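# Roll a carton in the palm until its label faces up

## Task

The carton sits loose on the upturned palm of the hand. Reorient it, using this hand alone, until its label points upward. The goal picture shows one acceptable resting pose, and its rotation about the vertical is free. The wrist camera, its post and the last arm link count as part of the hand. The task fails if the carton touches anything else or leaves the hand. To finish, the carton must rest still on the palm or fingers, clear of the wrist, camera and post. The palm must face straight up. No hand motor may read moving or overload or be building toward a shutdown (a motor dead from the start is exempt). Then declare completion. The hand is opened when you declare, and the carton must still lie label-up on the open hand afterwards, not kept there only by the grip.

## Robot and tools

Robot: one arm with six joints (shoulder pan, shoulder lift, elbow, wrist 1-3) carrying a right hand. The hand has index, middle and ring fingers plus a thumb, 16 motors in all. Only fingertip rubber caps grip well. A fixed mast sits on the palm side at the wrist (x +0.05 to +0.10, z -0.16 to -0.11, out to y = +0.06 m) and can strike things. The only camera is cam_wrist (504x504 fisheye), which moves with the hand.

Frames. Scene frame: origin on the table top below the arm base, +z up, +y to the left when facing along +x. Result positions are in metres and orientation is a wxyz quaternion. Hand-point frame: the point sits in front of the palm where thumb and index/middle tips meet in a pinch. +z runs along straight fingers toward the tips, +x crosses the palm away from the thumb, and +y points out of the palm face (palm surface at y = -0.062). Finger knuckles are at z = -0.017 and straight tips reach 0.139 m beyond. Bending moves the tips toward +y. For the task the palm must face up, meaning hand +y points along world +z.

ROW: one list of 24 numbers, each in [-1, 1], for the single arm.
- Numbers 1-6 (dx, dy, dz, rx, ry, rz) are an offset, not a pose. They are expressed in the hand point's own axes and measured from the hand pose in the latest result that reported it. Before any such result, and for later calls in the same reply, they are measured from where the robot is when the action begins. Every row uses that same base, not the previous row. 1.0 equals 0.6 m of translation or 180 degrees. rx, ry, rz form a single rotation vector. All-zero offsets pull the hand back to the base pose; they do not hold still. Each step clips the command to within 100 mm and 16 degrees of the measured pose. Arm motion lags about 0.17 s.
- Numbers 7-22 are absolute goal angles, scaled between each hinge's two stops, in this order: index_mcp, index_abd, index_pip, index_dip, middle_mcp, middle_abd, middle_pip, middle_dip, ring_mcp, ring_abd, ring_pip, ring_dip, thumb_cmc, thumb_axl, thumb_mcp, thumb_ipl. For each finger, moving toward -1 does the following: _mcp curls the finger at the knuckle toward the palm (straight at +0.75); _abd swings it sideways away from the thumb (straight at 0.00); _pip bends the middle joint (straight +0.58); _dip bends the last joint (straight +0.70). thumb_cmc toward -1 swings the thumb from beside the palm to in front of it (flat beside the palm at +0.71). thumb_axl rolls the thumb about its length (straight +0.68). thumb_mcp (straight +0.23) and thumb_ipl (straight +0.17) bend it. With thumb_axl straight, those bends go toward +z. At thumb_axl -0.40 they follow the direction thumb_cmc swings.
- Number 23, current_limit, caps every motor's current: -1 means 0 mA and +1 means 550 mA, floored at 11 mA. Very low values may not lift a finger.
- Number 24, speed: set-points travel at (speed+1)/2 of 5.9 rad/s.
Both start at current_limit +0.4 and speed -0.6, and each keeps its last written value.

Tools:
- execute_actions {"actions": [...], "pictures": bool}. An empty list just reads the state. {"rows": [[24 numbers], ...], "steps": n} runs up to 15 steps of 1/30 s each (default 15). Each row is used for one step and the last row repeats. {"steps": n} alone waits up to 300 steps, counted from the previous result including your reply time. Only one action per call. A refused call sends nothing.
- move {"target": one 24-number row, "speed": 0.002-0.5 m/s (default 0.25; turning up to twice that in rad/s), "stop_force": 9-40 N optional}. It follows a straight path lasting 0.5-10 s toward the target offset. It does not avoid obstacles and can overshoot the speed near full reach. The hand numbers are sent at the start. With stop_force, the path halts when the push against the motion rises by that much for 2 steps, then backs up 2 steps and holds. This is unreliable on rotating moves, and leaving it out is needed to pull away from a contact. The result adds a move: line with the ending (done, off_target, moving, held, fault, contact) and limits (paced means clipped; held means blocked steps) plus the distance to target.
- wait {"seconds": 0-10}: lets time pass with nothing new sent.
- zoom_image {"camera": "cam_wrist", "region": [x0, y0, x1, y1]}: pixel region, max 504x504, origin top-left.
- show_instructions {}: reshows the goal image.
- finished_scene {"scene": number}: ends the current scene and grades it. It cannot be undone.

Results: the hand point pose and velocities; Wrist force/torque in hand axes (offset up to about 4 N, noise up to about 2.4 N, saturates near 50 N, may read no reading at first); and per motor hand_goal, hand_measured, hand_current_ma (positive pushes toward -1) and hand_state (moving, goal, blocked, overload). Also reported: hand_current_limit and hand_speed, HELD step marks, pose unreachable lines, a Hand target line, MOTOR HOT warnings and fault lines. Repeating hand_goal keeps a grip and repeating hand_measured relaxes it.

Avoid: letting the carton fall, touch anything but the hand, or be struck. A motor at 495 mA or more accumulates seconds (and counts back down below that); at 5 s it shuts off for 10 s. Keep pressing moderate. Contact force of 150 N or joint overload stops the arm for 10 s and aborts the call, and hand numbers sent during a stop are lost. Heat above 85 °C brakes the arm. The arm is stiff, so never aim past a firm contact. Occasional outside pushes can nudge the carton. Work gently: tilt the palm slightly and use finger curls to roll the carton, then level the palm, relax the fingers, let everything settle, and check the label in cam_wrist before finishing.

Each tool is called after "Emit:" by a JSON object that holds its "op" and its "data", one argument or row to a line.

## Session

Emit:
{"op": "show_instructions", "data": {

}}

Emit:
{"op": "execute_actions", "data": {
  "actions": []
}}

Reference images for this scene: goal picture from the wrist camera place.

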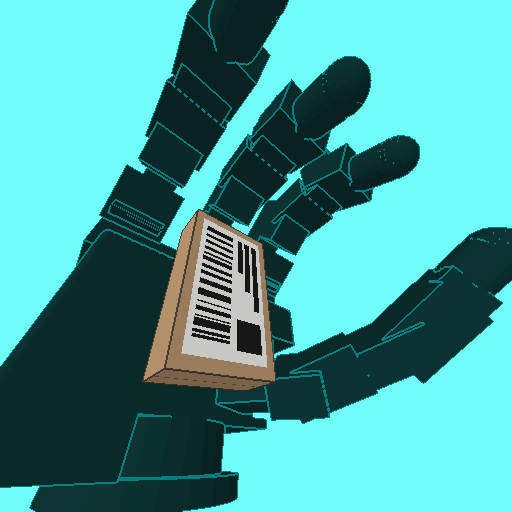

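Scene clock: 0.00 s of 4800.00 s.
end_effector_position=(+0.6115, +0.0823, +0.4912) hand_goal=(+0.046, +0.000, -0.008, +0.280, +0.046, +0.000, -0.008, +0.280, +0.046, +0.000, -0.008, +0.280, -0.104, +0.266, +0.032, -0.018) hand_measured=(+0.060, +0.000, -0.006, +0.282, +0.060, +0.000, -0.006, +0.282, +0.064, +0.000, -0.006, +0.282, -0.092, +0.270, +0.034, -0.016) hand_current_ma=(+79, +0, +12, +12, +78, +0, +12, +14, +91, +0, +13, +12, +63, +27, +11, +11) hand_state=(goal, goal, goal, goal, goal, goal, goal, goal, goal, goal, goal, goal, goal, goal, goal, goal) hand_current_limit=0.40 hand_speed=-0.60 end_effector_quat_wxyz=(+0.495, +0.451, +0.529, +0.522) end_effector_velocity=(-0.001, +0.000, -0.000) end_effector_angular_velocity=(+0.001, +0.000, +0.000)
Joint positions: [-0.162 -1.193  2.181 -4.164 -1.314 -0.044]
Joint velocities: [ 0.    -0.     0.002 -0.001  0.     0.001]
Wrist force (N, on the end effector, along its own x y z axes, offset not removed): no reading
Wrist torque (N m, same axes, about the end effector's origin, offset not removed): no reading
Hand target: +0.611, +0.082, +0.491; +0.495, +0.451, +0.529, +0.522
camera_calibration (this result's frames):
cam_wrist: T_world_to_cam=[[0.0514371, -0.715218, 0.697006, -0.283976], [-0.639288, -0.559774, -0.527222, 0.651017], [0.767245, -0.418469, -0.486023, -0.0731314], [0, 0, 0, 1]] pos_world=[0.486904, 0.130714, 0.50562]

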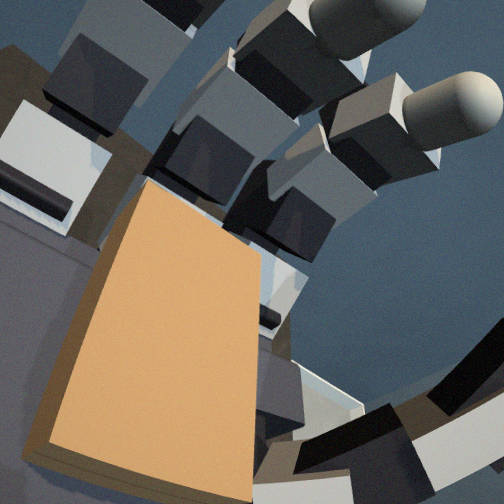

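Emit:
{"op": "move", "data": {
  "target": [0,0,0,0.36,0,0.021, -0.25,-0.2,-0.45,0.5, -0.25,0,-0.45,0.5, -0.25,0.2,-0.45,0.5, -0.104,0.266,0.032,-0.018, 0.4,-0.75],
  "speed": 0.11
}}

Scene clock: 23.60 s of 4800.00 s.
end_effector_position=(+0.6118, +0.0822, +0.4911) hand_goal=(-0.250, -0.200, -0.450, +0.500, -0.250, +0.000, -0.450, +0.500, -0.250, +0.200, -0.450, +0.500, -0.104, +0.266, +0.032, -0.018) hand_measured=(-0.242, -0.198, -0.450, +0.498, -0.240, +0.000, -0.450, +0.496, -0.242, +0.198, -0.450, +0.498, -0.096, +0.270, +0.030, -0.018) hand_current_ma=(+39, +11, +3, -15, +48, +0, +3, -17, +45, -11, +3, -15, +41, +27, -13, +6) hand_state=(goal, goal, goal, goal, goal, goal, goal, goal, goal, goal, goal, goal, goal, goal, goal, goal) hand_current_limit=0.40 hand_speed=-0.75 end_effector_quat_wxyz=(+0.161, +0.662, +0.712, +0.172) end_effector_velocity=(+0.000, -0.001, +0.001) end_effector_angular_velocity=(-0.000, +0.010, -0.002)
Joint positions: [-0.11  -1.711  1.812 -2.141 -1.493 -0.153]
Joint velocities: [ 0.     0.002 -0.012  0.019 -0.002  0.001]
Wrist force (N, on the end effector, along its own x y z axes, offset not removed): [3.6 -0.9 4.7]
Wrist torque (N m, same axes, about the end effector's origin, offset not removed): [-0.18 -0.56 0.18]
Hand target: +0.612, +0.082, +0.491; +0.160, +0.662, +0.712, +0.172
Off the commanded pose: 0.000 m, 0 deg.
move: done
camera_calibration (this result's frames):
cam_wrist: T_world_to_cam=[[0.638426, -0.707964, 0.301993, -0.44974], [-0.760149, -0.518393, 0.391716, 0.270416], [-0.12077, -0.479642, -0.869114, 0.663003], [0, 0, 0, 1]] pos_world=[0.572753, 0.139786, 0.606117]

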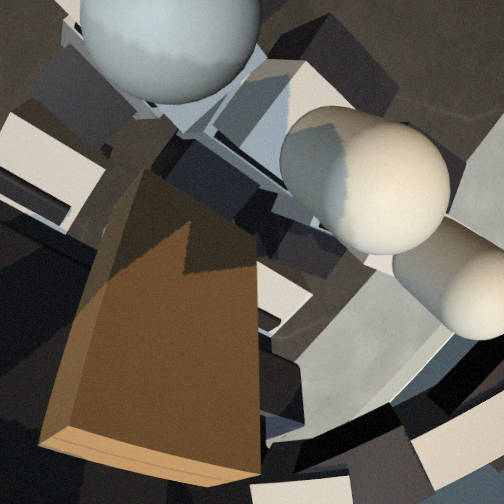

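Emit:
{"op": "move", "data": {
  "target": [0,0,0,0.075,0,0, -0.25,-0.2,-0.52,0.52, -0.25,0,-0.52,0.52, -0.25,0.2,-0.52,0.52, -0.104,0.266,0.032,-0.018, 0.4,-0.75],
  "speed": 0.06
}}

Emit:
{"op": "move", "data": {
  "target": [0,0,0,0.045,0,0, -0.25,-0.2,-0.52,0.52, -0.25,0,-0.52,0.52, -0.25,0.2,-0.52,0.52, -0.104,0.266,0.032,-0.018, 0.4,-0.75],
  "speed": 0.03
}}

Scene clock: 30.87 s of 4800.00 s.
end_effector_position=(+0.6119, +0.0822, +0.4911) hand_goal=(-0.250, -0.200, -0.520, +0.520, -0.250, +0.000, -0.520, +0.520, -0.250, +0.200, -0.520, +0.520, -0.104, +0.266, +0.032, -0.018) hand_measured=(-0.242, -0.198, -0.516, +0.518, -0.240, +0.000, -0.516, +0.516, -0.242, +0.198, -0.516, +0.518, -0.098, +0.270, +0.030, -0.018) hand_current_ma=(+41, +11, +19, -14, +65, +0, +19, -16, +48, -11, +19, -14, +28, +27, -15, +6) hand_state=(goal, goal, goal, goal, moving, goal, goal, goal, goal, goal, goal, goal, goal, goal, goal, goal) hand_current_limit=0.40 hand_speed=-0.75 end_effector_quat_wxyz=(+0.082, +0.676, +0.727, +0.088) end_effector_velocity=(-0.000, +0.000, +0.001) end_effector_angular_velocity=(-0.001, +0.008, +0.000)
Joint positions: [-0.094 -1.627  1.587 -1.767 -1.534 -0.151]
Joint velocities: [ 0.001  0.003 -0.01   0.015 -0.001  0.   ]
Wrist force (N, on the end effector, along its own x y z axes, offset not removed): [4.3 -0.2 4.0]
Wrist torque (N m, same axes, about the end effector's origin, offset not removed): [-0.16 -0.64 0.26]
Hand target: +0.612, +0.082, +0.491; +0.082, +0.676, +0.727, +0.088
Off the commanded pose: 0.000 m, 0 deg.
move: done
camera_calibration (this result's frames):
cam_wrist: T_world_to_cam=[[0.692616, -0.703864, 0.157668, -0.412407], [-0.647398, -0.51023, 0.566163, 0.115143], [-0.318055, -0.494207, -0.809074, 0.755417], [0, 0, 0, 1]] pos_world=[0.600447, 0.141804, 0.611021]

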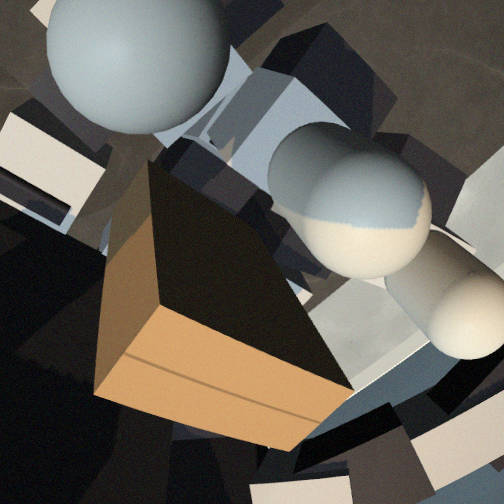

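Scene clock: 33.47 s of 4800.00 s.
end_effector_position=(+0.6119, +0.0822, +0.4911) hand_goal=(-0.250, -0.200, -0.520, +0.520, -0.250, +0.000, -0.520, +0.520, -0.250, +0.200, -0.520, +0.520, -0.104, +0.266, +0.032, -0.018) hand_measured=(-0.242, -0.198, -0.516, +0.518, -0.236, +0.000, -0.516, +0.518, -0.242, +0.198, -0.516, +0.518, -0.100, +0.270, +0.030, -0.018) hand_current_ma=(+41, +11, +19, -13, +76, +0, +22, -12, +48, -11, +19, -13, +20, +27, -15, +6) hand_state=(goal, goal, goal, goal, goal, goal, goal, goal, goal, goal, goal, goal, goal, goal, goal, goal) hand_current_limit=0.40 hand_speed=-0.75 end_effector_quat_wxyz=(+0.035, +0.680, +0.732, +0.037) end_effector_velocity=(-0.000, +0.001, +0.001) end_effector_angular_velocity=(-0.001, +0.008, +0.003)
Joint positions: [-0.085 -1.554  1.437 -1.551 -1.556 -0.146]
Joint velocities: [ 0.002  0.004 -0.011  0.015 -0.002 -0.001]
Wrist force (N, on the end effector, along its own x y z axes, offset not removed): [2.0 2.6 5.1]
Wrist torque (N m, same axes, about the end effector's origin, offset not removed): [0.39 -0.36 0.32]
Hand target: +0.612, +0.082, +0.491; +0.034, +0.680, +0.732, +0.036
Off the commanded pose: 0.000 m, 0 deg.
move: done
camera_calibration (this result's frames):
cam_wrist: T_world_to_cam=[[0.708433, -0.702626, 0.0666296, -0.377512], [-0.561574, -0.503985, 0.656227, 0.017917], [-0.427502, -0.50231, -0.751616, 0.794839], [0, 0, 0, 1]] pos_world=[0.617299, 0.143035, 0.610809]

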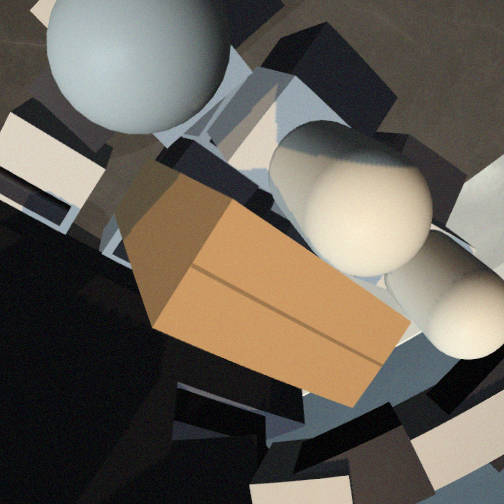

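Emit:
{"op": "move", "data": {
  "target": [0,0,0,0,0,0, -0.25,-0.2,-0.28,0.5, -0.25,0,-0.28,0.5, -0.25,0.2,-0.28,0.5, -0.104,0.266,0.032,-0.018, 0.4,-0.87],
  "speed": 0.03
}}

Scene clock: 38.10 s of 4800.00 s.
end_effector_position=(+0.6119, +0.0822, +0.4911) hand_goal=(-0.250, -0.200, -0.280, +0.500, -0.250, +0.000, -0.280, +0.500, -0.250, +0.200, -0.280, +0.500, -0.104, +0.266, +0.032, -0.018) hand_measured=(-0.242, -0.198, -0.280, +0.502, -0.234, +0.000, -0.278, +0.504, -0.240, +0.198, -0.280, +0.502, -0.100, +0.270, +0.030, -0.018) hand_current_ma=(+45, +11, -2, +16, +89, +0, +12, +24, +52, -11, -2, +16, +20, +27, -15, +6) hand_state=(goal, goal, goal, goal, goal, goal, goal, goal, goal, goal, goal, goal, goal, goal, goal, goal) hand_current_limit=0.40 hand_speed=-0.87 end_effector_quat_wxyz=(+0.035, +0.680, +0.732, +0.037) end_effector_velocity=(+0.000, -0.000, -0.000) end_effector_angular_velocity=(-0.000, +0.001, +0.001)
Joint positions: [-0.085 -1.554  1.437 -1.551 -1.556 -0.146]
Joint velocities: [-0.     0.001 -0.     0.    -0.    -0.002]
Wrist force (N, on the end effector, along its own x y z axes, offset not removed): [1.1 1.6 3.9]
Wrist torque (N m, same axes, about the end effector's origin, offset not removed): [0.20 -0.36 0.07]
Hand target: +0.612, +0.082, +0.491; +0.035, +0.680, +0.732, +0.037
Off the commanded pose: 0.000 m, 0 deg.
move: done
camera_calibration (this result's frames):
cam_wrist: T_world_to_cam=[[0.708427, -0.702633, 0.0666212, -0.377489], [-0.561574, -0.503983, 0.656229, 0.017927], [-0.427512, -0.502303, -0.751615, 0.79485], [0, 0, 0, 1]] pos_world=[0.617298, 0.143054, 0.610806]

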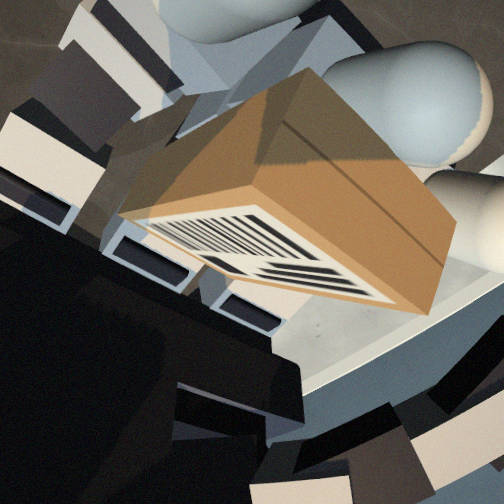

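Emit:
{"op": "move", "data": {
  "target": [0,0,0,-0.05,0,0, -0.25,-0.19,-0.02,0.45, -0.25,0,-0.02,0.45, -0.25,0.19,-0.02,0.45, -0.104,0.266,0.032,-0.018, 0.4,-0.9],
  "speed": 0.05
}}

Emit:
{"op": "move", "data": {
  "target": [0,0,0,-0.05,0,0, -0.25,-0.165,0.2,0.45, -0.25,0,0.2,0.45, -0.25,0.165,0.2,0.45, -0.104,0.266,0.032,-0.018, 0.4,-0.9],
  "speed": 0.05
}}

Scene clock: 42.53 s of 4800.00 s.
end_effector_position=(+0.6119, +0.0822, +0.4911) hand_goal=(-0.250, -0.190, -0.020, +0.450, -0.250, +0.000, -0.020, +0.450, -0.250, +0.190, -0.020, +0.450, -0.104, +0.266, +0.032, -0.018) hand_measured=(-0.240, -0.194, -0.020, +0.454, -0.232, +0.000, -0.016, +0.456, -0.240, +0.192, -0.020, +0.454, -0.100, +0.270, +0.030, -0.018) hand_current_ma=(+49, -14, +0, +17, +97, +0, +16, +32, +56, +12, +0, +17, +20, +27, -15, +6) hand_state=(goal, goal, goal, goal, goal, goal, goal, goal, goal, goal, goal, goal, goal, goal, goal, goal) hand_current_limit=0.40 hand_speed=-0.90 end_effector_quat_wxyz=(+0.087, +0.675, +0.726, +0.094) end_effector_velocity=(-0.000, -0.000, -0.001) end_effector_angular_velocity=(+0.001, -0.011, -0.001)
Joint positions: [-0.095 -1.634  1.603 -1.791 -1.531 -0.152]
Joint velocities: [-0.001 -0.005  0.012 -0.018  0.002  0.   ]
Wrist force (N, on the end effector, along its own x y z axes, offset not removed): [1.4 -2.2 1.3]
Wrist torque (N m, same axes, about the end effector's origin, offset not removed): [-0.09 -0.32 0.15]
Hand target: +0.612, +0.082, +0.491; +0.088, +0.675, +0.726, +0.094
Off the commanded pose: 0.000 m, 0 deg.
move: done
camera_calibration (this result's frames):
cam_wrist: T_world_to_cam=[[0.690078, -0.704062, 0.167595, -0.415688], [-0.656115, -0.510861, 0.555459, 0.125783], [-0.305459, -0.493272, -0.81448, 0.750295], [0, 0, 0, 1]] pos_world=[0.59857, 0.141687, 0.610901]

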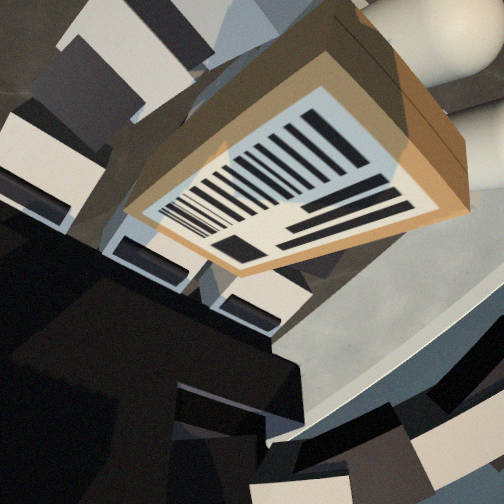

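Scene clock: 44.37 s of 4800.00 s.
end_effector_position=(+0.6118, +0.0822, +0.4911) hand_goal=(-0.250, -0.164, +0.200, +0.450, -0.250, +0.000, +0.200, +0.450, -0.250, +0.166, +0.200, +0.450, -0.104, +0.266, +0.032, -0.018) hand_measured=(-0.240, -0.168, +0.200, +0.454, -0.232, +0.000, +0.204, +0.456, -0.240, +0.170, +0.200, +0.454, -0.100, +0.270, +0.030, -0.018) hand_current_ma=(+51, -16, +1, +17, +100, +0, +17, +32, +59, +14, +1, +17, +20, +27, -15, +6) hand_state=(goal, goal, goal, goal, goal, goal, goal, goal, goal, goal, goal, goal, goal, goal, goal, goal) hand_current_limit=0.40 hand_speed=-0.90 end_effector_quat_wxyz=(+0.140, +0.666, +0.717, +0.150) end_effector_velocity=(+0.000, +0.000, -0.000) end_effector_angular_velocity=(+0.000, -0.010, +0.001)
Joint positions: [-0.106 -1.693  1.755 -2.038 -1.504 -0.153]
Joint velocities: [-0.001 -0.003  0.01  -0.018  0.002 -0.001]
Wrist force (N, on the end effector, along its own x y z axes, offset not removed): [0.8 -1.1 2.8]
Wrist torque (N m, same axes, about the end effector's origin, offset not removed): [0.02 -0.04 0.02]
Hand target: +0.612, +0.082, +0.491; +0.140, +0.666, +0.717, +0.150
Off the commanded pose: 0.000 m, 0 deg.
move: done
camera_calibration (this result's frames):
cam_wrist: T_world_to_cam=[[0.656346, -0.706573, 0.264507, -0.442391], [-0.733858, -0.516532, 0.441188, 0.229891], [-0.175105, -0.483682, -0.857549, 0.690911], [0, 0, 0, 1]] pos_world=[0.580051, 0.140346, 0.60808]

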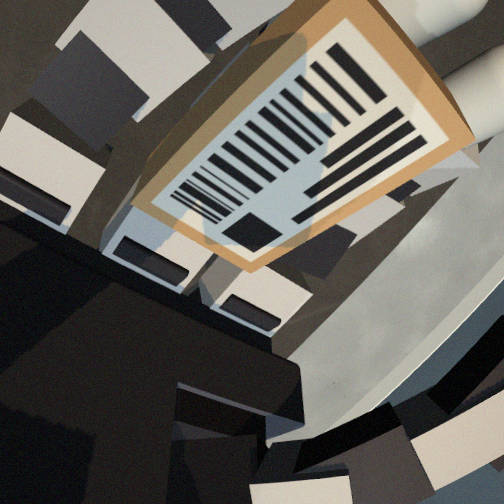

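Emit:
{"op": "move", "data": {
  "target": [0,0,0,-0.17,0,0, 0.13,-0.14,0.27,0.45, 0.13,0,0.27,0.45, 0.13,0.14,0.27,0.45, -0.104,0.266,0.032,-0.018, 0.4,-0.955],
  "speed": 0.09
}}

Scene clock: 52.70 s of 4800.00 s.
end_effector_position=(+0.6116, +0.0822, +0.4911) hand_goal=(+0.130, -0.140, +0.270, +0.450, +0.130, +0.000, +0.270, +0.450, +0.130, +0.140, +0.270, +0.450, -0.104, +0.266, +0.032, -0.018) hand_measured=(+0.144, -0.142, +0.272, +0.454, +0.142, +0.000, +0.274, +0.454, +0.140, +0.144, +0.270, +0.454, -0.100, +0.270, +0.030, -0.018) hand_current_ma=(+72, -13, +13, +17, +69, +0, +17, +24, +58, +14, +1, +17, +20, +27, -15, +6) hand_state=(goal, goal, goal, goal, goal, goal, goal, goal, goal, goal, goal, goal, goal, goal, goal, goal) hand_current_limit=0.40 hand_speed=-0.95 end_effector_quat_wxyz=(+0.311, +0.606, +0.652, +0.334) end_effector_velocity=(+0.001, -0.001, +0.000) end_effector_angular_velocity=(-0.001, -0.000, -0.001)
Joint positions: [-0.135 -1.683  2.15  -2.973 -1.412 -0.115]
Joint velocities: [-0.001  0.001 -0.001 -0.    -0.    -0.001]
Wrist force (N, on the end effector, along its own x y z axes, offset not removed): [3.0 1.7 4.7]
Wrist torque (N m, same axes, about the end effector's origin, offset not removed): [-0.08 -0.45 0.17]
Hand target: +0.612, +0.082, +0.491; +0.311, +0.606, +0.652, +0.334
Off the commanded pose: 0.000 m, 0 deg.
move: done
camera_calibration (this result's frames):
cam_wrist: T_world_to_cam=[[0.438093, -0.722831, 0.534407, -0.439976], [-0.851104, -0.524855, -0.0121979, 0.524821], [0.289303, -0.449492, -0.84514, 0.397967], [0, 0, 0, 1]] pos_world=[0.524295, 0.13631, 0.577865]

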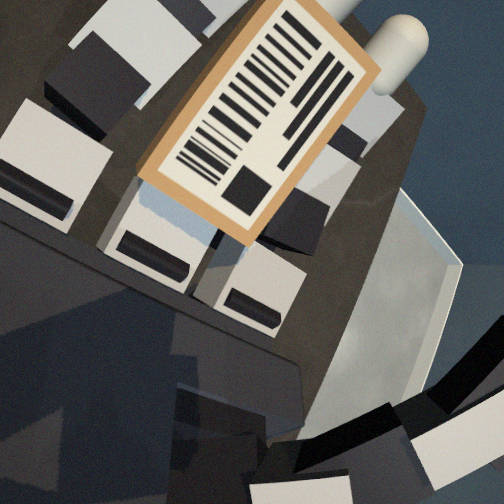

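Emit:
{"op": "execute_actions", "data": {
  "actions": []
}}

Scene clock: 60.93 s of 4800.00 s.
end_effector_position=(+0.6116, +0.0822, +0.4911) hand_goal=(+0.130, -0.140, +0.270, +0.450, +0.130, +0.000, +0.270, +0.450, +0.130, +0.140, +0.270, +0.450, -0.104, +0.266, +0.032, -0.018) hand_measured=(+0.144, -0.142, +0.272, +0.454, +0.142, +0.000, +0.274, +0.454, +0.140, +0.144, +0.270, +0.454, -0.100, +0.270, +0.030, -0.018) hand_current_ma=(+72, -13, +13, +17, +69, +0, +17, +24, +58, +14, +1, +17, +20, +27, -15, +6) hand_state=(goal, goal, goal, goal, goal, goal, goal, goal, goal, goal, goal, goal, goal, goal, goal, goal) hand_current_limit=0.40 hand_speed=-0.95 end_effector_quat_wxyz=(+0.311, +0.606, +0.652, +0.334) end_effector_velocity=(-0.000, -0.000, +0.001) end_effector_angular_velocity=(-0.001, -0.002, -0.000)
Joint positions: [-0.135 -1.683  2.15  -2.973 -1.412 -0.115]
Joint velocities: [-0.    -0.001 -0.001  0.    -0.    -0.   ]
Wrist force (N, on the end effector, along its own x y z axes, offset not removed): [-1.4 -0.6 4.8]
Wrist torque (N m, same axes, about the end effector's origin, offset not removed): [-0.37 0.07 -0.17]
Hand target: +0.612, +0.082, +0.491; +0.311, +0.606, +0.652, +0.334
Off the commanded pose: 0.000 m, 0 deg.
Steps of this call (steps 1 to 247: nothing new was sent). Readings (end_effector_position | what the end effector reports):
1: (+0.6116, +0.0822, +0.4911) | hand_goal=(+0.130, -0.140, +0.270, +0.450, +0.130, +0.000, +0.270, +0.450, +0.130, +0.140, +0.270, +0.450, -0.104, +0.266, +0.032, -0.018) hand_measured=(+0.144, -0.142, +0.272, +0.454, +0.142, +0.000, +0.274, +0.454, +0.140, +0.144, +0.270, +0.454, -0.100, +0.270, +0.030, -0.018) hand_current_ma=(+72, -13, +13, +17, +69, +0, +17, +24, +58, +14, +1, +17, +20, +27, -15, +6) hand_state=(goal, goal, goal, goal, goal, goal, goal, goal, goal, goal, goal, goal, goal, goal, goal, goal) hand_current_limit=0.40 hand_speed=-0.95
2: (+0.6116, +0.0822, +0.4911) | hand_goal=(+0.130, -0.140, +0.270, +0.450, +0.130, +0.000, +0.270, +0.450, +0.130, +0.140, +0.270, +0.450, -0.104, +0.266, +0.032, -0.018) hand_measured=(+0.144, -0.142, +0.272, +0.454, +0.142, +0.000, +0.274, +0.454, +0.140, +0.144, +0.270, +0.454, -0.100, +0.270, +0.030, -0.018) hand_current_ma=(+72, -13, +13, +17, +69, +0, +17, +24, +58, +14, +1, +17, +20, +27, -15, +6) hand_state=(goal, goal, goal, goal, goal, goal, goal, goal, goal, goal, goal, goal, goal, goal, goal, goal) hand_current_limit=0.40 hand_speed=-0.95
4: (+0.6116, +0.0822, +0.4911) | hand_goal=(+0.130, -0.140, +0.270, +0.450, +0.130, +0.000, +0.270, +0.450, +0.130, +0.140, +0.270, +0.450, -0.104, +0.266, +0.032, -0.018) hand_measured=(+0.144, -0.142, +0.272, +0.454, +0.142, +0.000, +0.274, +0.454, +0.140, +0.144, +0.270, +0.454, -0.100, +0.270, +0.030, -0.018) hand_current_ma=(+72, -13, +13, +17, +69, +0, +17, +24, +58, +14, +1, +17, +20, +27, -15, +6) hand_state=(goal, goal, goal, goal, goal, goal, goal, goal, goal, goal, goal, goal, goal, goal, goal, goal) hand_current_limit=0.40 hand_speed=-0.95
8: (+0.6116, +0.0822, +0.4911) | hand_goal=(+0.130, -0.140, +0.270, +0.450, +0.130, +0.000, +0.270, +0.450, +0.130, +0.140, +0.270, +0.450, -0.104, +0.266, +0.032, -0.018) hand_measured=(+0.144, -0.142, +0.272, +0.454, +0.142, +0.000, +0.274, +0.454, +0.140, +0.144, +0.270, +0.454, -0.100, +0.270, +0.030, -0.018) hand_current_ma=(+72, -13, +13, +17, +69, +0, +17, +24, +58, +14, +1, +17, +20, +27, -15, +6) hand_state=(goal, goal, goal, goal, goal, goal, goal, goal, goal, goal, goal, goal, goal, goal, goal, goal) hand_current_limit=0.40 hand_speed=-0.95
247: the state above
camera_calibration (this result's frames):
cam_wrist: T_world_to_cam=[[0.438091, -0.722831, 0.534407, -0.439974], [-0.851104, -0.524855, -0.0122011, 0.524823], [0.289306, -0.449491, -0.845139, 0.397963], [0, 0, 0, 1]] pos_world=[0.524295, 0.13631, 0.577863]

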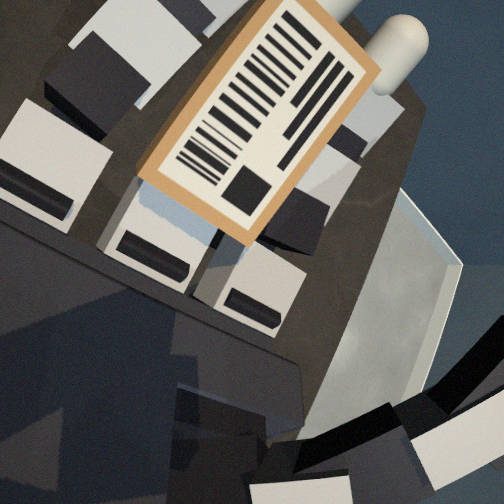

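Emit:
{"op": "move", "data": {
  "target": [0,0,0,-0.11,0,0, 0.40,-0.11,0.27,0.45, 0.40,0,0.27,0.45, 0.40,0.11,0.27,0.45, -0.104,0.266,0.032,-0.018, 0.4,-0.955],
  "speed": 0.07
}}

Scene clock: 66.50 s of 4800.00 s.
end_effector_position=(+0.6115, +0.0822, +0.4911) hand_goal=(+0.400, -0.110, +0.270, +0.450, +0.400, +0.000, +0.270, +0.450, +0.400, +0.110, +0.270, +0.450, -0.104, +0.266, +0.032, -0.018) hand_measured=(+0.410, -0.114, +0.272, +0.454, +0.416, +0.000, +0.274, +0.454, +0.410, +0.114, +0.270, +0.454, -0.100, +0.270, +0.030, -0.018) hand_current_ma=(+50, -17, +13, +17, +91, +0, +18, +24, +58, +15, +1, +17, +20, +27, -15, +6) hand_state=(goal, goal, goal, goal, goal, goal, goal, goal, goal, goal, goal, goal, goal, goal, goal, goal) hand_current_limit=0.40 hand_speed=-0.95 end_effector_quat_wxyz=(+0.410, +0.544, +0.585, +0.441) end_effector_velocity=(-0.000, +0.000, -0.000) end_effector_angular_velocity=(-0.001, -0.011, +0.000)
Joint positions: [-0.14  -1.463  2.242 -3.634 -1.378 -0.055]
Joint velocities: [ 0.     0.009  0.    -0.021 -0.     0.   ]
Wrist force (N, on the end effector, along its own x y z axes, offset not removed): [1.7 -2.6 2.9]
Wrist torque (N m, same axes, about the end effector's origin, offset not removed): [-0.35 -0.37 0.11]
Hand target: +0.612, +0.082, +0.491; +0.410, +0.544, +0.584, +0.441
Off the commanded pose: 0.000 m, 0 deg.
move: done
camera_calibration (this result's frames):
cam_wrist: T_world_to_cam=[[0.235409, -0.737849, 0.632583, -0.362947], [-0.795082, -0.520533, -0.311271, 0.636981], [0.558952, -0.42968, -0.709189, 0.16473], [0, 0, 0, 1]] pos_world=[0.499817, 0.134551, 0.544693]

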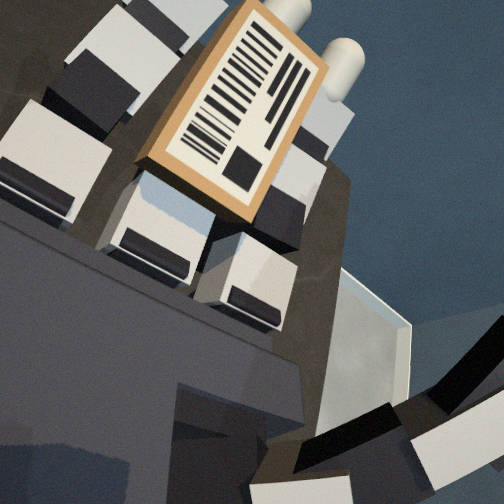

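Emit:
{"op": "move", "data": {
  "target": [0,0,0,-0.089,0,0, 0.58,-0.07,0.30,0.47, 0.58,0,0.30,0.47, 0.58,0.07,0.30,0.47, -0.104,0.266,0.032,-0.018, 0.4,-0.955],
  "speed": 0.07
}}

Scene clock: 71.50 s of 4800.00 s.
end_effector_position=(+0.6114, +0.0823, +0.4911) hand_goal=(+0.580, -0.070, +0.300, +0.470, +0.580, +0.000, +0.300, +0.470, +0.580, +0.070, +0.300, +0.470, -0.104, +0.266, +0.032, -0.018) hand_measured=(+0.590, -0.074, +0.300, +0.468, +0.598, +0.000, +0.302, +0.468, +0.592, +0.074, +0.300, +0.468, -0.100, +0.270, +0.030, -0.018) hand_current_ma=(+51, -17, +1, -12, +92, +0, +15, -10, +59, +15, +1, -12, +20, +27, -15, +6) hand_state=(goal, goal, goal, goal, goal, goal, goal, goal, goal, goal, goal, goal, goal, goal, goal, goal) hand_current_limit=0.40 hand_speed=-0.95 end_effector_quat_wxyz=(+0.481, +0.482, +0.518, +0.518) end_effector_velocity=(+0.001, -0.000, -0.001) end_effector_angular_velocity=(+0.002, -0.009, +0.000)
Joint positions: [-0.132 -1.222  2.19  -4.106 -1.378  0.001]
Joint velocities: [ 0.001  0.01  -0.004 -0.015 -0.     0.003]
Wrist force (N, on the end effector, along its own x y z axes, offset not removed): [0.9 -1.1 3.0]
Wrist torque (N m, same axes, about the end effector's origin, offset not removed): [-0.30 -0.32 0.15]
Hand target: +0.611, +0.082, +0.491; +0.482, +0.482, +0.517, +0.518
Off the commanded pose: 0.000 m, 0 deg.
move: done
camera_calibration (this result's frames):
cam_wrist: T_world_to_cam=[[0.0547837, -0.751208, 0.657788, -0.263767], [-0.67778, -0.511733, -0.527962, 0.670891], [0.733221, -0.416911, -0.537188, -0.0272883], [0, 0, 0, 1]] pos_world=[0.489175, 0.133796, 0.513049]

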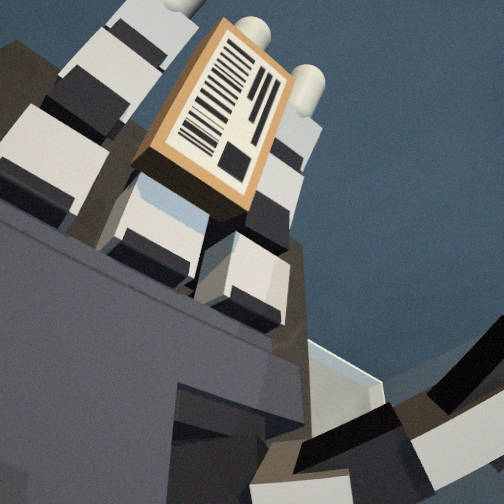

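Emit:
{"op": "move", "data": {
  "target": [0,0,0,0,0,0, 0.70,-0.05,0.48,0.60, 0.70,0,0.48,0.60, 0.70,0.05,0.48,0.60, -0.104,0.266,0.032,-0.018, 0.4,-0.94],
  "speed": 0.05
}}

Scene clock: 77.47 s of 4800.00 s.
end_effector_position=(+0.6114, +0.0823, +0.4911) hand_goal=(+0.700, -0.050, +0.480, +0.600, +0.700, +0.000, +0.480, +0.600, +0.700, +0.050, +0.480, +0.600, -0.104, +0.266, +0.032, -0.018) hand_measured=(+0.710, -0.054, +0.480, +0.598, +0.718, +0.000, +0.484, +0.598, +0.712, +0.054, +0.480, +0.598, -0.100, +0.270, +0.030, -0.018) hand_current_ma=(+53, -16, +3, -11, +98, +0, +17, -10, +61, +14, +3, -11, +20, +27, -15, +6) hand_state=(goal, goal, goal, goal, goal, goal, goal, goal, goal, goal, goal, goal, goal, goal, goal, goal) hand_current_limit=0.40 hand_speed=-0.94 end_effector_quat_wxyz=(+0.481, +0.482, +0.518, +0.518) end_effector_velocity=(-0.000, -0.000, -0.001) end_effector_angular_velocity=(+0.001, +0.002, -0.000)
Joint positions: [-0.132 -1.222  2.19  -4.106 -1.378  0.001]
Joint velocities: [-0.    -0.001  0.001  0.002 -0.     0.   ]
Wrist force (N, on the end effector, along its own x y z axes, offset not removed): [1.3 -3.4 4.0]
Wrist torque (N m, same axes, about the end effector's origin, offset not removed): [-0.44 -0.36 0.06]
Hand target: +0.611, +0.082, +0.491; +0.481, +0.482, +0.518, +0.518
Off the commanded pose: 0.000 m, 0 deg.
move: done
camera_calibration (this result's frames):
cam_wrist: T_world_to_cam=[[0.0547855, -0.751208, 0.657788, -0.263767], [-0.677779, -0.511735, -0.527962, 0.670891], [0.733222, -0.41691, -0.537189, -0.0272881], [0, 0, 0, 1]] pos_world=[0.489174, 0.133797, 0.513049]

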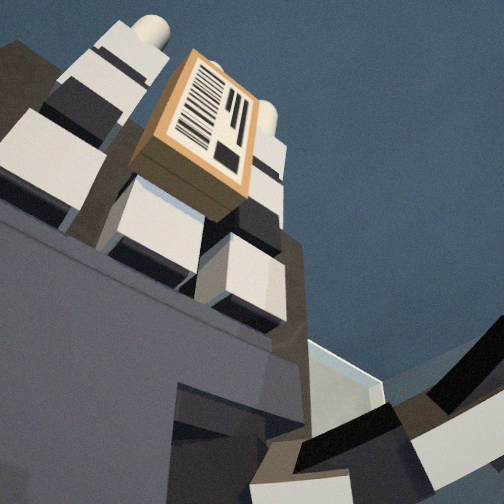

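Emit:
{"op": "move", "data": {
  "target": [0,0,0,0,0,0, 0.74,-0.04,0.55,0.66, 0.74,0,0.55,0.66, 0.74,0.04,0.55,0.66, -0.104,0.266,0.032,-0.018, 0.4,-0.95],
  "speed": 0.05
}}

Emit:
{"op": "zoom_image", "data": {
  "camera": "cam_wrist",
  "region": [60, 0, 340, 280]
}}

Scene clock: 84.43 s of 4800.00 s.
end_effector_position=(+0.6114, +0.0823, +0.4911) hand_goal=(+0.740, -0.040, +0.550, +0.660, +0.740, +0.000, +0.550, +0.660, +0.740, +0.040, +0.550, +0.660, -0.104, +0.266, +0.032, -0.018) hand_measured=(+0.750, -0.044, +0.550, +0.658, +0.758, +0.000, +0.554, +0.658, +0.752, +0.044, +0.550, +0.658, -0.100, +0.270, +0.030, -0.018) hand_current_ma=(+53, -16, +3, -11, +100, +0, +18, -11, +61, +14, +3, -11, +20, +27, -15, +6) hand_state=(goal, goal, goal, goal, goal, goal, goal, goal, goal, goal, goal, goal, goal, goal, goal, goal) hand_current_limit=0.40 hand_speed=-0.95 end_effector_quat_wxyz=(+0.481, +0.482, +0.518, +0.518) end_effector_velocity=(+0.000, -0.000, -0.001) end_effector_angular_velocity=(-0.001, +0.001, -0.000)
Joint positions: [-0.132 -1.222  2.19  -4.106 -1.378  0.001]
Joint velocities: [-0.     0.001  0.     0.    -0.    -0.001]
Wrist force (N, on the end effector, along its own x y z axes, offset not removed): [2.7 0.9 4.4]
Wrist torque (N m, same axes, about the end effector's origin, offset not removed): [0.15 -0.55 0.31]
Hand target: +0.611, +0.082, +0.491; +0.481, +0.482, +0.518, +0.518
Off the commanded pose: 0.000 m, 0 deg.
move: done
camera_calibration (this result's frames):
cam_wrist: T_world_to_cam=[[0.0547835, -0.751208, 0.657788, -0.263767], [-0.677779, -0.511733, -0.527962, 0.670891], [0.733222, -0.416911, -0.537188, -0.0272882], [0, 0, 0, 1]] pos_world=[0.489174, 0.133796, 0.513049]

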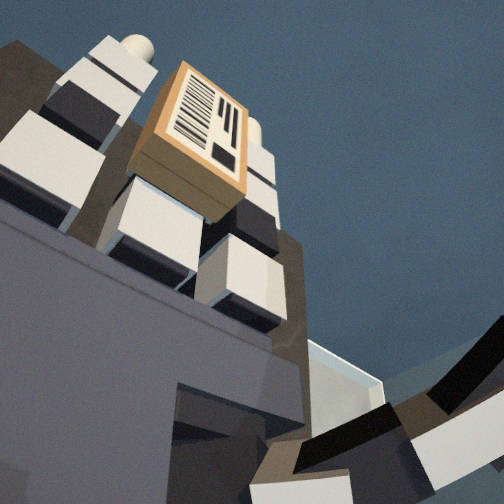

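Region (60, 0, 340, 280) of cam_wrist's 504x504 image, scaled by 1.800, with more detail than that image has.

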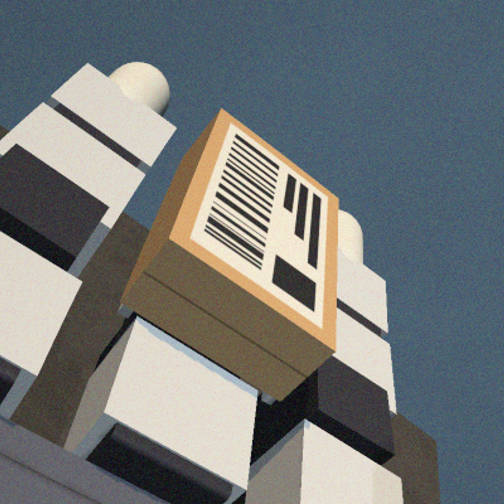

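Emit:
{"op": "wait", "data": {
  "seconds": 0.5
}}

Scene clock: 91.43 s of 4800.00 s.
end_effector_position=(+0.6114, +0.0823, +0.4911) hand_goal=(+0.740, -0.040, +0.550, +0.660, +0.740, +0.000, +0.550, +0.660, +0.740, +0.040, +0.550, +0.660, -0.104, +0.266, +0.032, -0.018) hand_measured=(+0.750, -0.044, +0.550, +0.658, +0.758, +0.000, +0.554, +0.658, +0.752, +0.044, +0.550, +0.658, -0.100, +0.270, +0.030, -0.018) hand_current_ma=(+53, -16, +3, -11, +100, +0, +18, -11, +61, +14, +3, -11, +20, +27, -15, +6) hand_state=(goal, goal, goal, goal, goal, goal, goal, goal, goal, goal, goal, goal, goal, goal, goal, goal) hand_current_limit=0.40 hand_speed=-0.95 end_effector_quat_wxyz=(+0.481, +0.482, +0.518, +0.518) end_effector_velocity=(-0.000, -0.000, +0.000) end_effector_angular_velocity=(+0.001, -0.000, -0.000)
Joint positions: [-0.132 -1.222  2.19  -4.106 -1.378  0.001]
Joint velocities: [-0.001 -0.    -0.    -0.     0.     0.001]
Wrist force (N, on the end effector, along its own x y z axes, offset not removed): [0.2 0.9 2.8]
Wrist torque (N m, same axes, about the end effector's origin, offset not removed): [-0.06 0.03 -0.04]
Hand target: +0.611, +0.082, +0.491; +0.481, +0.482, +0.518, +0.518
Off the commanded pose: 0.000 m, 0 deg.
Steps of this call (steps 1 to 210: nothing new was sent). Readings (end_effector_position | what the end effector reports):
1: (+0.6114, +0.0823, +0.4911) | hand_goal=(+0.740, -0.040, +0.550, +0.660, +0.740, +0.000, +0.550, +0.660, +0.740, +0.040, +0.550, +0.660, -0.104, +0.266, +0.032, -0.018) hand_measured=(+0.750, -0.044, +0.550, +0.658, +0.758, +0.000, +0.554, +0.658, +0.752, +0.044, +0.550, +0.658, -0.100, +0.270, +0.030, -0.018) hand_current_ma=(+53, -16, +3, -11, +100, +0, +18, -11, +61, +14, +3, -11, +20, +27, -15, +6) hand_state=(goal, goal, goal, goal, goal, goal, goal, goal, goal, goal, goal, goal, goal, goal, goal, goal) hand_current_limit=0.40 hand_speed=-0.95
2: (+0.6114, +0.0823, +0.4911) | hand_goal=(+0.740, -0.040, +0.550, +0.660, +0.740, +0.000, +0.550, +0.660, +0.740, +0.040, +0.550, +0.660, -0.104, +0.266, +0.032, -0.018) hand_measured=(+0.750, -0.044, +0.550, +0.658, +0.758, +0.000, +0.554, +0.658, +0.752, +0.044, +0.550, +0.658, -0.100, +0.270, +0.030, -0.018) hand_current_ma=(+53, -16, +3, -11, +100, +0, +18, -11, +61, +14, +3, -11, +20, +27, -15, +6) hand_state=(goal, goal, goal, goal, goal, goal, goal, goal, goal, goal, goal, goal, goal, goal, goal, goal) hand_current_limit=0.40 hand_speed=-0.95
4: (+0.6114, +0.0823, +0.4911) | hand_goal=(+0.740, -0.040, +0.550, +0.660, +0.740, +0.000, +0.550, +0.660, +0.740, +0.040, +0.550, +0.660, -0.104, +0.266, +0.032, -0.018) hand_measured=(+0.750, -0.044, +0.550, +0.658, +0.758, +0.000, +0.554, +0.658, +0.752, +0.044, +0.550, +0.658, -0.100, +0.270, +0.030, -0.018) hand_current_ma=(+53, -16, +3, -11, +100, +0, +18, -11, +61, +14, +3, -11, +20, +27, -15, +6) hand_state=(goal, goal, goal, goal, goal, goal, goal, goal, goal, goal, goal, goal, goal, goal, goal, goal) hand_current_limit=0.40 hand_speed=-0.95
8: (+0.6114, +0.0823, +0.4911) | hand_goal=(+0.740, -0.040, +0.550, +0.660, +0.740, +0.000, +0.550, +0.660, +0.740, +0.040, +0.550, +0.660, -0.104, +0.266, +0.032, -0.018) hand_measured=(+0.750, -0.044, +0.550, +0.658, +0.758, +0.000, +0.554, +0.658, +0.752, +0.044, +0.550, +0.658, -0.100, +0.270, +0.030, -0.018) hand_current_ma=(+53, -16, +3, -11, +100, +0, +18, -11, +61, +14, +3, -11, +20, +27, -15, +6) hand_state=(goal, goal, goal, goal, goal, goal, goal, goal, goal, goal, goal, goal, goal, goal, goal, goal) hand_current_limit=0.40 hand_speed=-0.95
210: the state above
camera_calibration (this result's frames):
cam_wrist: T_world_to_cam=[[0.0547836, -0.751208, 0.657788, -0.263767], [-0.67778, -0.511733, -0.527962, 0.670891], [0.733221, -0.416911, -0.537188, -0.0272881], [0, 0, 0, 1]] pos_world=[0.489175, 0.133796, 0.513049]

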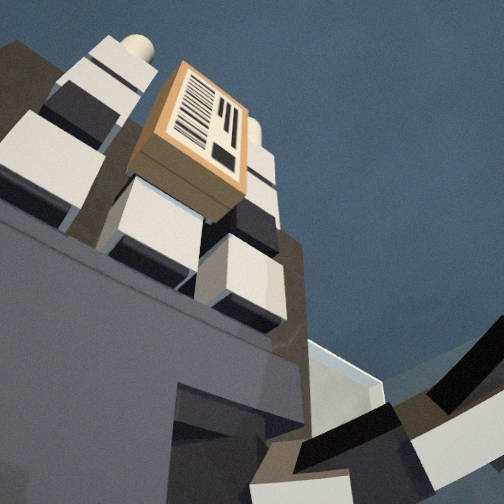

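The carton is lying still on the fingers with its label up. The palm is level and every motor reads "goal".

Emit:
{"op": "finished_scene", "data": {
  "scene": 2
}}

The scene is finished: the task was done.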